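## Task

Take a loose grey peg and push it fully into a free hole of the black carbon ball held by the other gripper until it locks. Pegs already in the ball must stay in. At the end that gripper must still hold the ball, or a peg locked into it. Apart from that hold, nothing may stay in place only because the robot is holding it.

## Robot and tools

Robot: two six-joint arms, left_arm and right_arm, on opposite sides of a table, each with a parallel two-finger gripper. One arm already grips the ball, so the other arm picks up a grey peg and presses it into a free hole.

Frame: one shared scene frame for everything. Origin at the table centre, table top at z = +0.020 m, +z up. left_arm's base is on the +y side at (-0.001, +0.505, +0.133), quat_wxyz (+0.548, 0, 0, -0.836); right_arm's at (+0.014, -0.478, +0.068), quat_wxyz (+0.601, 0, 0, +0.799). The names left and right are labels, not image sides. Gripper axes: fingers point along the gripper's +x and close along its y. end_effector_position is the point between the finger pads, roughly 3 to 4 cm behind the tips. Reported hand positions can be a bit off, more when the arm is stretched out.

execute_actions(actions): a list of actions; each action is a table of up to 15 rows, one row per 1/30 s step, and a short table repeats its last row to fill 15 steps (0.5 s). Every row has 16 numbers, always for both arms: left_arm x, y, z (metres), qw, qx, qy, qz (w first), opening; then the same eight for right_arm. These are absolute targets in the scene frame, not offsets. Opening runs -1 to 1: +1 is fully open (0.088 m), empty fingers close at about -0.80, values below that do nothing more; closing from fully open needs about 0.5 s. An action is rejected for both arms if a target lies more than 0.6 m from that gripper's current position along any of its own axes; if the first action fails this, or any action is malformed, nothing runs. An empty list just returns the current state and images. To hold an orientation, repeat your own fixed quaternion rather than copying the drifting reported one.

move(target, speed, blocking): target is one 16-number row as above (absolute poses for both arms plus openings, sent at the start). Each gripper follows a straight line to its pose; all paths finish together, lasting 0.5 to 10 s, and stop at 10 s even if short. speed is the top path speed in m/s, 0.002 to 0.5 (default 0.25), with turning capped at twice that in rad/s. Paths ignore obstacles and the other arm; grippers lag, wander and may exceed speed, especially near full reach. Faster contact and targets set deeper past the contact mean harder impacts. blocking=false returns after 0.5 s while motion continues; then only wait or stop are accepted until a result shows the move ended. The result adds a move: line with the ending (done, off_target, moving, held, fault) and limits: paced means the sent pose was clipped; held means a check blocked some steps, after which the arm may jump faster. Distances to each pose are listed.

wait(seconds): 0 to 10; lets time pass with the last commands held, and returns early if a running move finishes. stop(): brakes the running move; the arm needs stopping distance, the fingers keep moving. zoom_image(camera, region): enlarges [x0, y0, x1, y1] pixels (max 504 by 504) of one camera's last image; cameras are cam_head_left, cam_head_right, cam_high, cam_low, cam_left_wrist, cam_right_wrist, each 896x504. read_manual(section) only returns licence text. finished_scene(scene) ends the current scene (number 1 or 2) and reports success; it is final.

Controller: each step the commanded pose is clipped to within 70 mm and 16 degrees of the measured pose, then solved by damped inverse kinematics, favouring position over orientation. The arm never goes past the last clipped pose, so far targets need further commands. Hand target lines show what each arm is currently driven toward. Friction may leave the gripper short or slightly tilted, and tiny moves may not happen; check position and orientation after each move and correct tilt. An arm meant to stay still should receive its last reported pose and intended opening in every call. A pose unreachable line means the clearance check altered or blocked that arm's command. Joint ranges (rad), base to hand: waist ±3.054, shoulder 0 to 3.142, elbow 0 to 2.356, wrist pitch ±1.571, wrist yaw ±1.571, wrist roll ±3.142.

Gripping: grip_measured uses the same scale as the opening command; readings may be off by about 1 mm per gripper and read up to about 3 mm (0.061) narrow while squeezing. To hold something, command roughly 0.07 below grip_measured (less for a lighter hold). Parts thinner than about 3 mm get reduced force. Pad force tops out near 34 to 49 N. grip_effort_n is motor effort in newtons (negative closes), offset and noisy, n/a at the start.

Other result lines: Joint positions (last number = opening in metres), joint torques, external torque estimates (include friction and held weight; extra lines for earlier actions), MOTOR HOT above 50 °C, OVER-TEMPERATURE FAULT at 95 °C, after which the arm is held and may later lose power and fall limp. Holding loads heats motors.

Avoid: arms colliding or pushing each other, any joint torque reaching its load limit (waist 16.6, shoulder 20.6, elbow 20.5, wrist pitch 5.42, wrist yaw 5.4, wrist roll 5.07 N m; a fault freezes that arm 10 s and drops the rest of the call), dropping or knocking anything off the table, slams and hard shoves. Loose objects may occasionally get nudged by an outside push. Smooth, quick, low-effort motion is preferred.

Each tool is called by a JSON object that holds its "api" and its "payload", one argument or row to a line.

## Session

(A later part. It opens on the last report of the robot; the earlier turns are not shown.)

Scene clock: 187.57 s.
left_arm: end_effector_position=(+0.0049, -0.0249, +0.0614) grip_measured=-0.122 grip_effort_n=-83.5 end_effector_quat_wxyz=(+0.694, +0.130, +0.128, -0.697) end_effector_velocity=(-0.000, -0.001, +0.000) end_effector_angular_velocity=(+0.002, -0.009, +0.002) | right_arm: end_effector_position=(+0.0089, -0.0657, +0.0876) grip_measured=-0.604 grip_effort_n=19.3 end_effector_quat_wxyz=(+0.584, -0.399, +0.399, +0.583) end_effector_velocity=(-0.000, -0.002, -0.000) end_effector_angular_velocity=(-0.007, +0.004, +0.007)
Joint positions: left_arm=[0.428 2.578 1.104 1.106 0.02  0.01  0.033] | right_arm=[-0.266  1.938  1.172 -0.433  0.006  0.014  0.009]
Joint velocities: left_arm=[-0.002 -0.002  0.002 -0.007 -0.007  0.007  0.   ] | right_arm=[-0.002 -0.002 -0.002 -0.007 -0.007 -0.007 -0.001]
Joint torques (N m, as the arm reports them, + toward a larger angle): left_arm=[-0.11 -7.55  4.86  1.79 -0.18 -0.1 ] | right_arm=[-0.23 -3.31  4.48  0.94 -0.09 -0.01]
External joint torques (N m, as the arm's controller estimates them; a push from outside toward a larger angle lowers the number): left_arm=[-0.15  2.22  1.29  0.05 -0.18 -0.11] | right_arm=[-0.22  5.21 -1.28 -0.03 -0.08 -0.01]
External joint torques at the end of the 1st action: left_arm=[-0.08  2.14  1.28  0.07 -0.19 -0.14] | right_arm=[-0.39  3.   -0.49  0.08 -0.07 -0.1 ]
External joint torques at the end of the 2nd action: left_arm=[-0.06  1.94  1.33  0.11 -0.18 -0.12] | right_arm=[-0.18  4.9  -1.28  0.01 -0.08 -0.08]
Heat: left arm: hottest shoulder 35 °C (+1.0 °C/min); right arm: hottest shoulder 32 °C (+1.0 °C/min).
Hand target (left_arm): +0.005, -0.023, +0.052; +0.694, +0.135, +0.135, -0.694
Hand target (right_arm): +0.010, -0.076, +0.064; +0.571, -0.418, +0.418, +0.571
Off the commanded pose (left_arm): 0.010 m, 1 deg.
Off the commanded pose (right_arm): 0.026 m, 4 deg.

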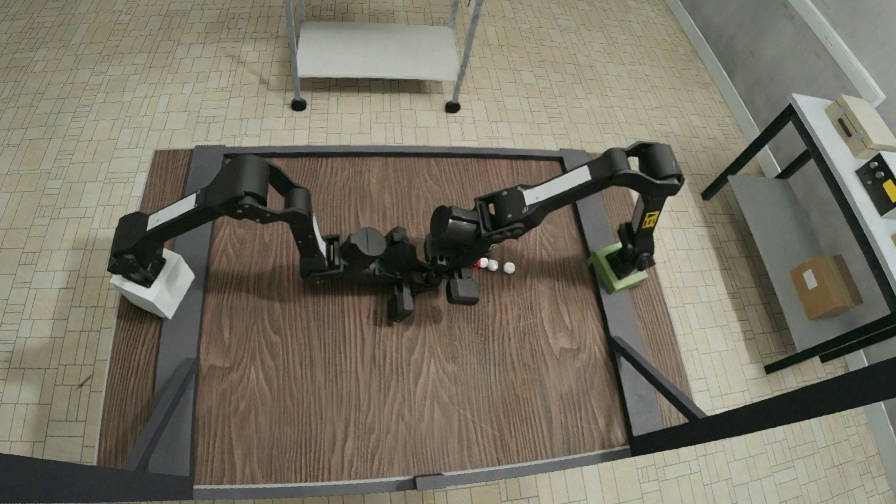

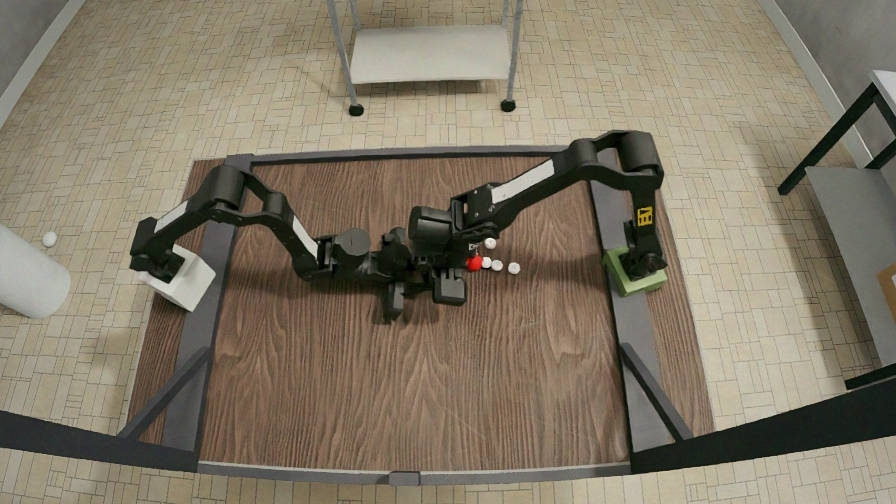

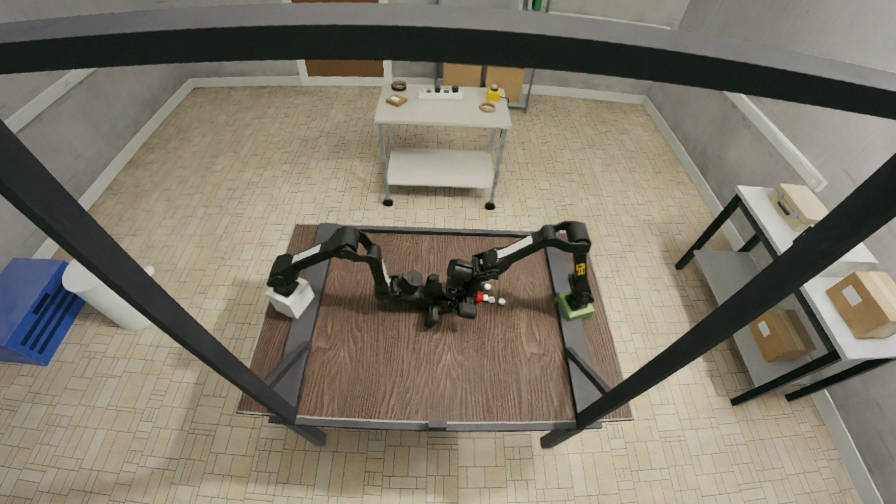

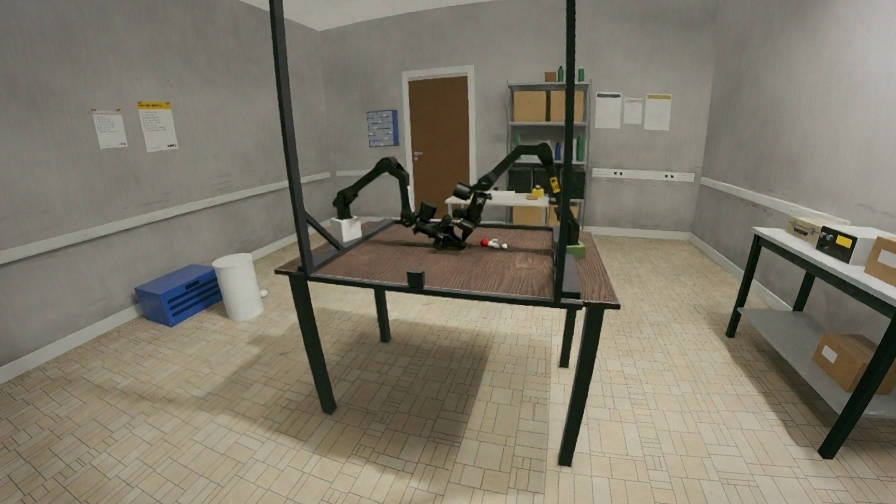

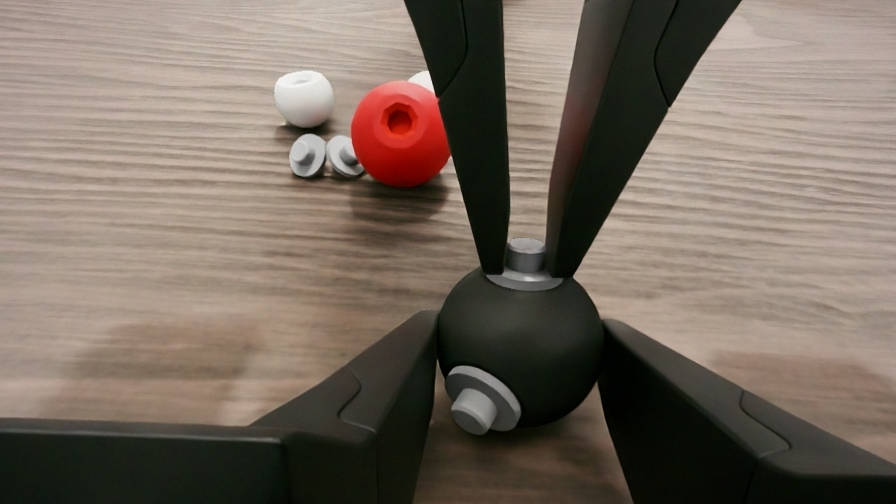

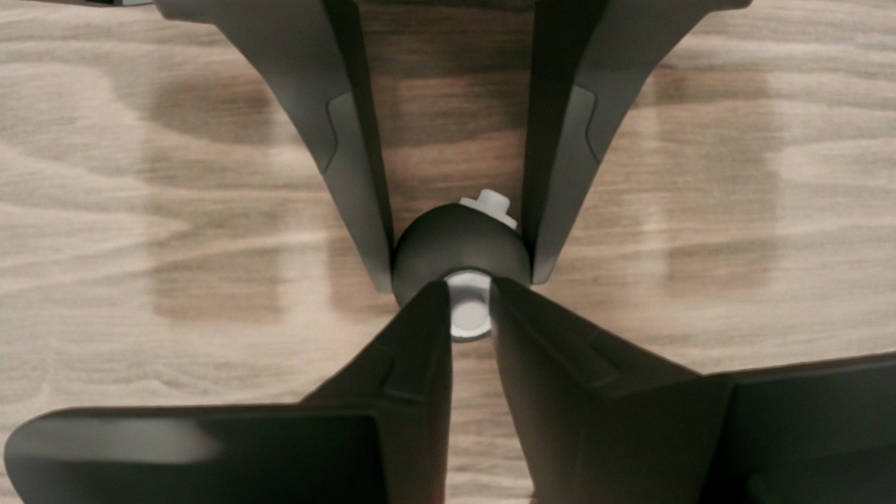

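Seated flat. Retracting the right arm and checking.

{"api": "move", "payload": {
  "target": [0.005,-0.023,0.06,0.6941,0.1349,0.1349,-0.6941,-0.19,0.0098,-0.085,0.135,0.5862,-0.3954,0.3954,0.5862,-0.60],
  "speed": 0.06
}}

{"api": "zoom_image", "payload": {
  "camera": "cam_left_wrist",
  "region": [420, 180, 640, 380]
}}

{"api": "zoom_image", "payload": {
  "camera": "cam_right_wrist",
  "region": [370, 110, 550, 290]
}}

Scene clock: 192.07 s.
left_arm: end_effector_position=(+0.0048, -0.0245, +0.0605) grip_measured=-0.122 grip_effort_n=-83.5 end_effector_quat_wxyz=(+0.693, +0.133, +0.130, -0.696) end_effector_velocity=(-0.000, +0.001, -0.001) end_effector_angular_velocity=(+0.007, +0.018, +0.012) | right_arm: end_effector_position=(+0.0093, -0.0848, +0.1312) grip_measured=-0.603 grip_effort_n=13.7 end_effector_quat_wxyz=(+0.585, -0.398, +0.398, +0.584) end_effector_velocity=(+0.002, -0.004, -0.000) end_effector_angular_velocity=(-0.017, -0.010, +0.002)
Joint positions: left_arm=[0.428 2.576 1.104 1.098 0.02  0.01  0.033] | right_arm=[-0.267  1.796  1.172 -0.571  0.006  0.014  0.009]
Joint velocities: left_arm=[-0.002 -0.002 -0.002 -0.007 -0.007 -0.022 -0.   ] | right_arm=[-0.002 -0.002  0.002 -0.022  0.007 -0.007 -0.   ]
Joint torques (N m, as the arm reports them, + toward a larger angle): left_arm=[ -0.06 -10.52   3.27   1.16  -0.18  -0.07] | right_arm=[-0.15 -9.96  6.96  0.78 -0.08 -0.06]
External joint torques (N m, as the arm's controller estimates them; a push from outside toward a larger angle lowers the number): left_arm=[ 0.   -0.78 -0.26 -0.58 -0.18 -0.08] | right_arm=[-0.11 -2.07  0.83 -0.2  -0.08 -0.06]
Heat: left arm: hottest shoulder 36 °C (+2.0 °C/min); right arm: hottest shoulder 32 °C (+1.0 °C/min).
Hand target (left_arm): +0.005, -0.023, +0.060; +0.694, +0.135, +0.135, -0.694
Hand target (right_arm): +0.010, -0.085, +0.135; +0.586, -0.395, +0.395, +0.586
Off the commanded pose (left_arm): 0.002 m, 1 deg.
Off the commanded pose (right_arm): 0.004 m, 0 deg.
move: done

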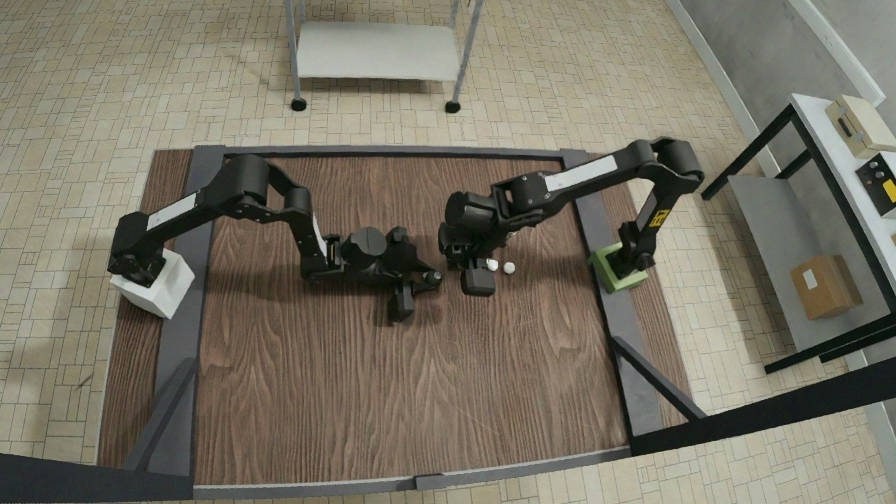

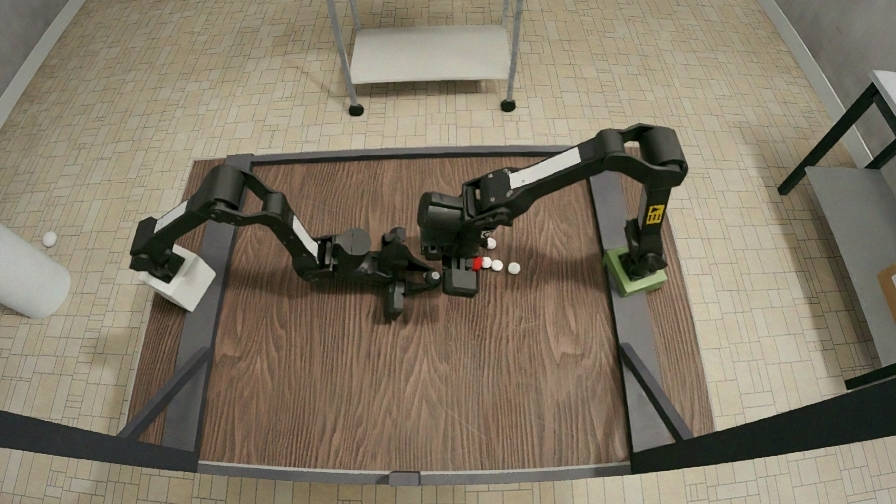

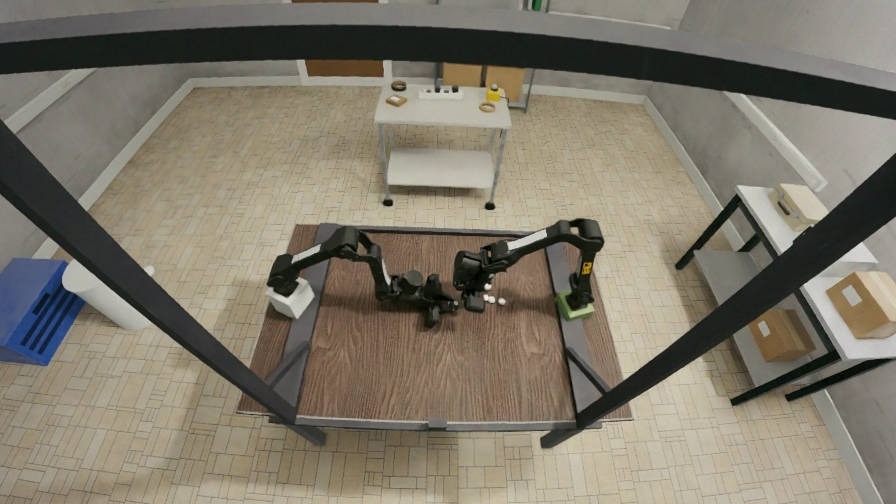

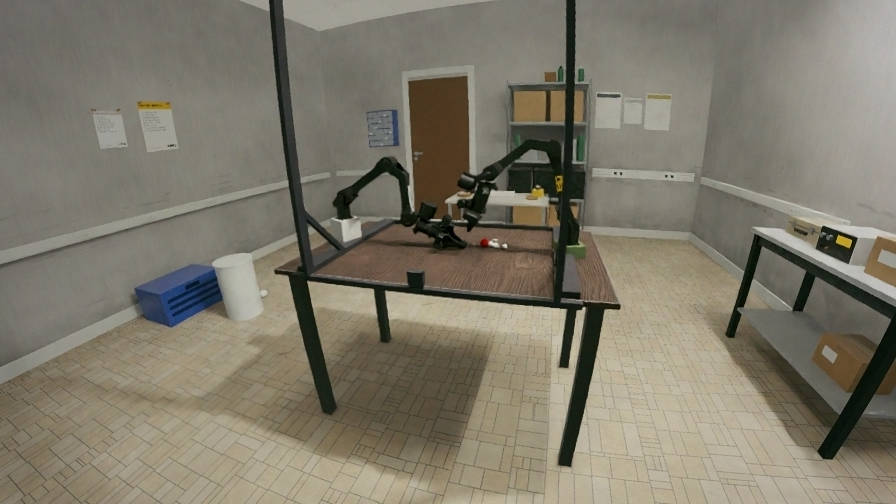

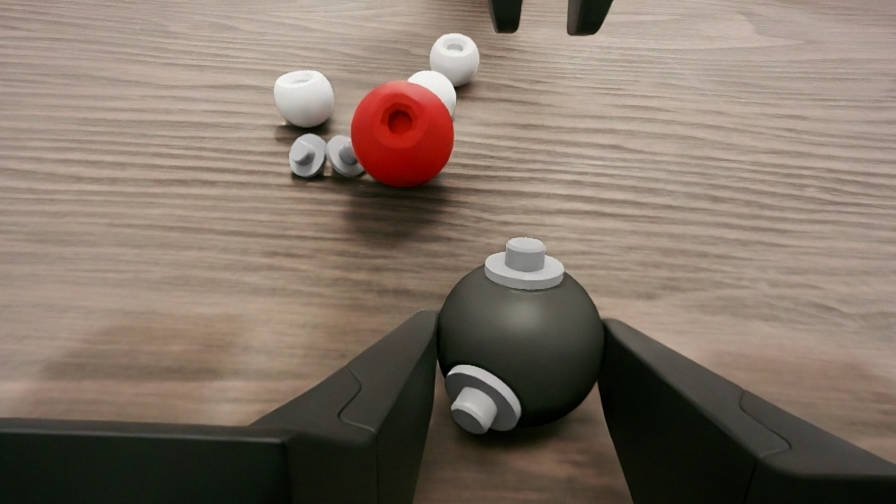

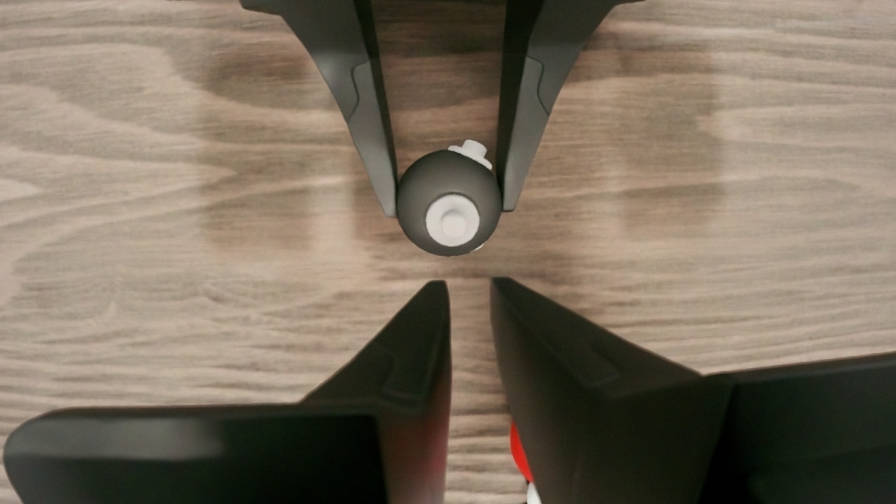

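Region (420, 180, 640, 380) of cam_left_wrist's 896x504 image, scaled by 2.291, with more detail than that image has; it fills the top 458 rows of this view, and the rest is white.

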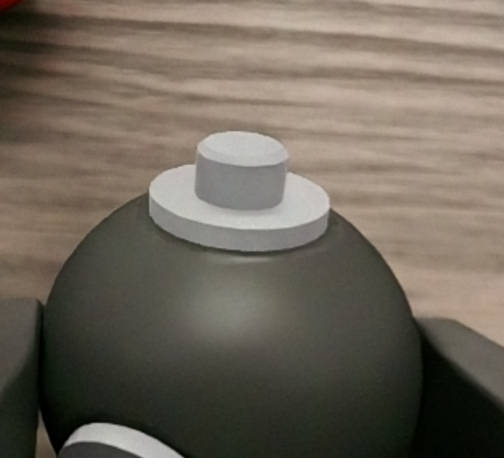

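Region (370, 110, 550, 290) of cam_right_wrist's 896x504 image, scaled by 2.800, with more detail than that image has.

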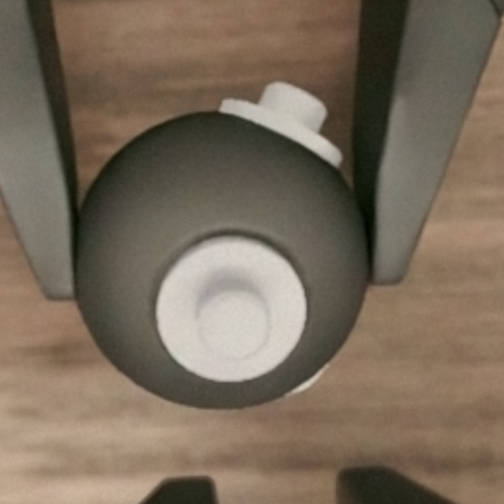

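The peg sits flush. Lifting the ball off the table and finishing.

{"api": "move", "payload": {
  "target": [0.005,-0.012,0.085,0.6941,0.1349,0.1349,-0.6941,-0.19,0.0098,-0.10,0.165,0.5862,-0.3954,0.3954,0.5862,-0.60],
  "speed": 0.05
}}

Scene clock: 194.97 s.
left_arm: end_effector_position=(+0.0046, -0.0112, +0.0767) grip_measured=-0.122 grip_effort_n=-83.5 end_effector_quat_wxyz=(+0.692, +0.140, +0.138, -0.695) end_effector_velocity=(+0.002, +0.003, -0.001) end_effector_angular_velocity=(+0.012, -0.002, +0.021) | right_arm: end_effector_position=(+0.0096, -0.1015, +0.1596) grip_measured=-0.603 grip_effort_n=13.7 end_effector_quat_wxyz=(+0.584, -0.399, +0.400, +0.583) end_effector_velocity=(-0.000, -0.001, +0.001) end_effector_angular_velocity=(-0.003, +0.004, +0.007)
Joint positions: left_arm=[0.428 2.485 1.023 1.066 0.02  0.01  0.033] | right_arm=[-0.267  1.704  1.183 -0.68   0.006  0.014  0.009]
Joint velocities: left_arm=[-0.002 -0.007 -0.012 -0.007 -0.022 -0.007 -0.   ] | right_arm=[-0.002 -0.002  0.002 -0.007 -0.007 -0.007 -0.   ]
Joint torques (N m, as the arm reports them, + toward a larger angle): left_arm=[ -0.01 -11.67   3.14   1.74  -0.13  -0.09] | right_arm=[-0.1  -9.66  7.5   0.76 -0.06 -0.05]
External joint torques (N m, as the arm's controller estimates them; a push from outside toward a larger angle lowers the number): left_arm=[-0.03 -2.14 -0.54 -0.02 -0.13 -0.1 ] | right_arm=[-0.06 -2.34  1.18 -0.23 -0.06 -0.05]
Heat: left arm: hottest shoulder 36 °C (+2.0 °C/min); right arm: hottest shoulder 33 °C (+2.0 °C/min).
Hand target (left_arm): +0.005, -0.012, +0.085; +0.694, +0.135, +0.135, -0.694
Hand target (right_arm): +0.010, -0.100, +0.165; +0.586, -0.395, +0.395, +0.586
Off the commanded pose (left_arm): 0.008 m, 1 deg.
Off the commanded pose (right_arm): 0.006 m, 1 deg.
move: done

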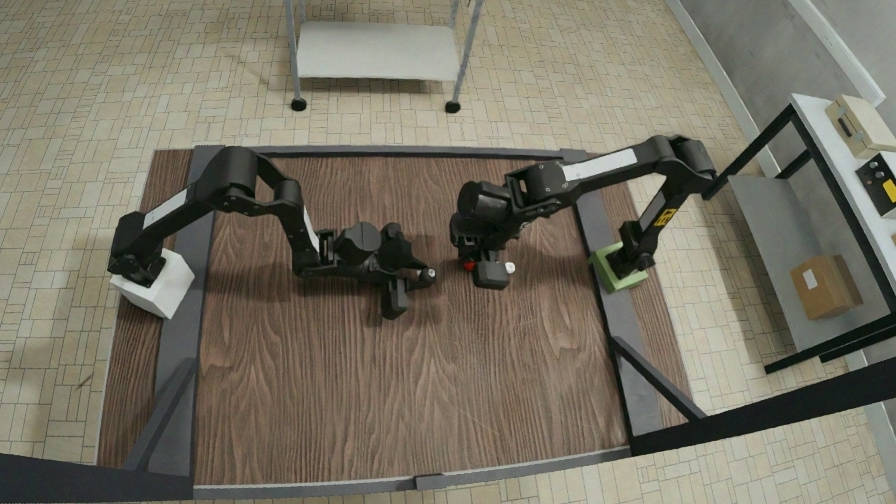

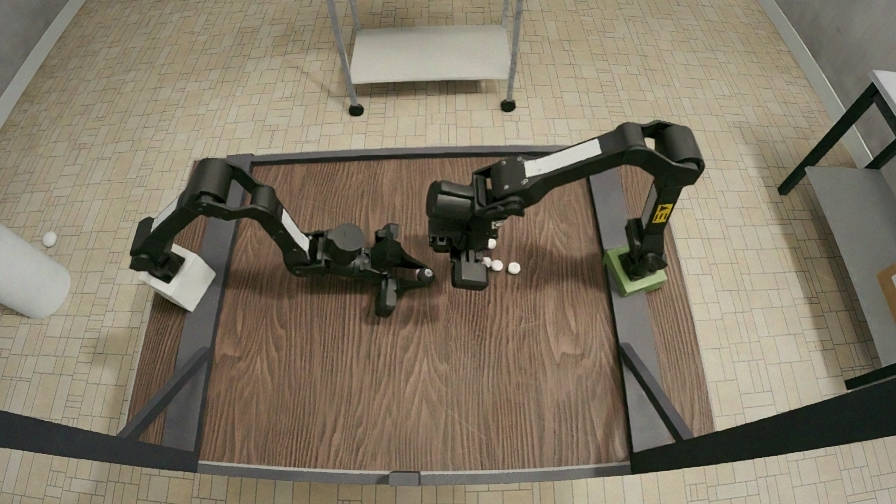

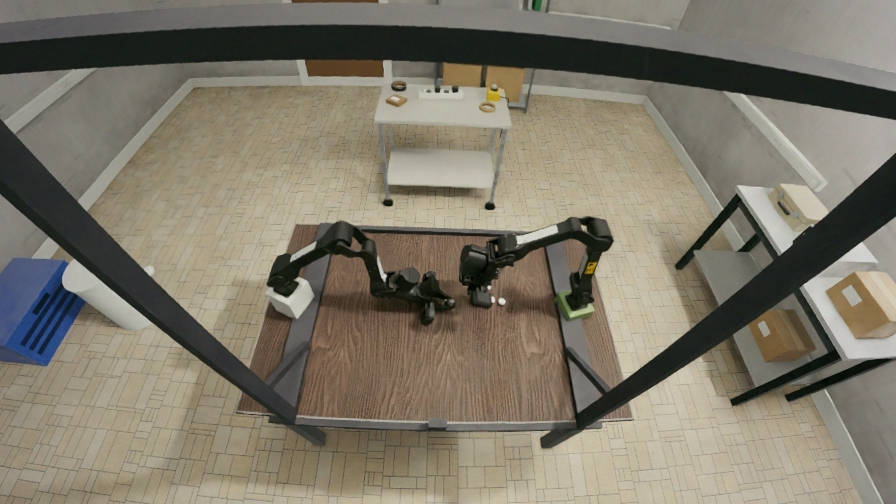

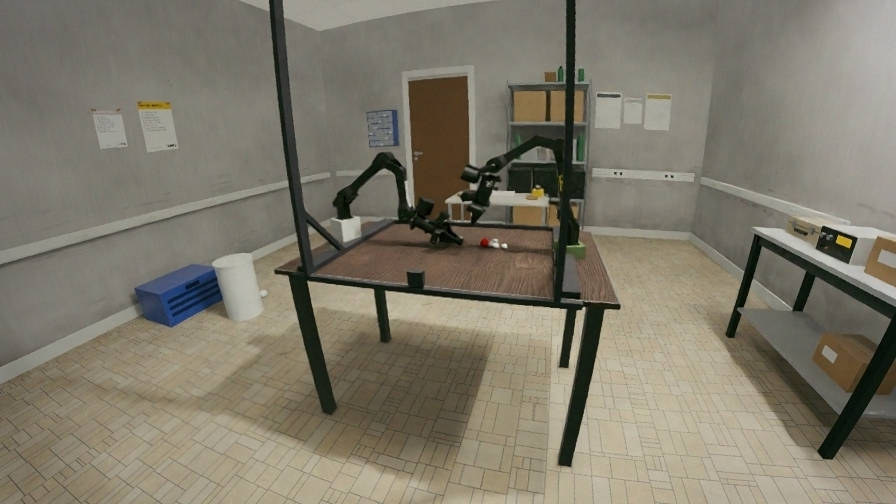

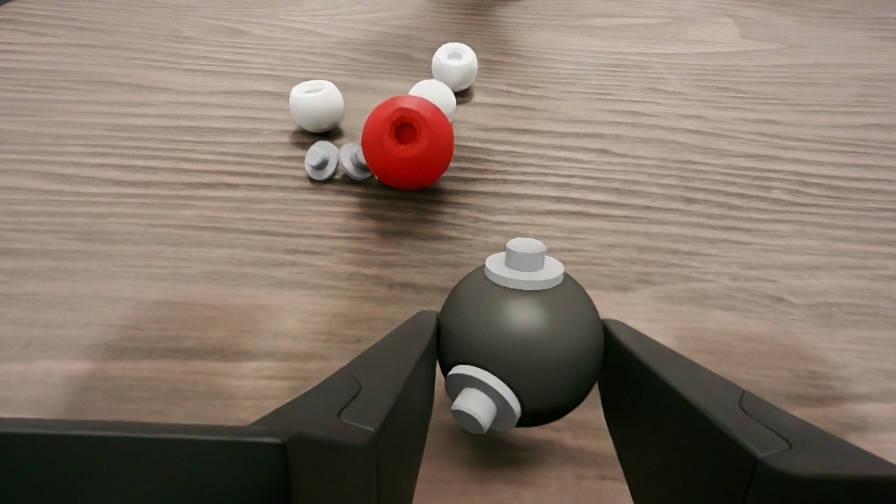

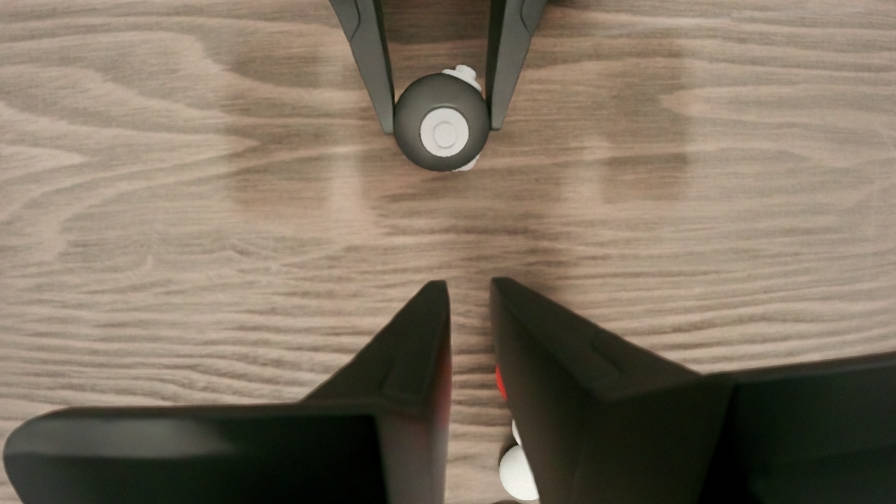

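{"api": "finished_scene", "payload": {
  "scene": 2
}}

The scene is finished: the task was done.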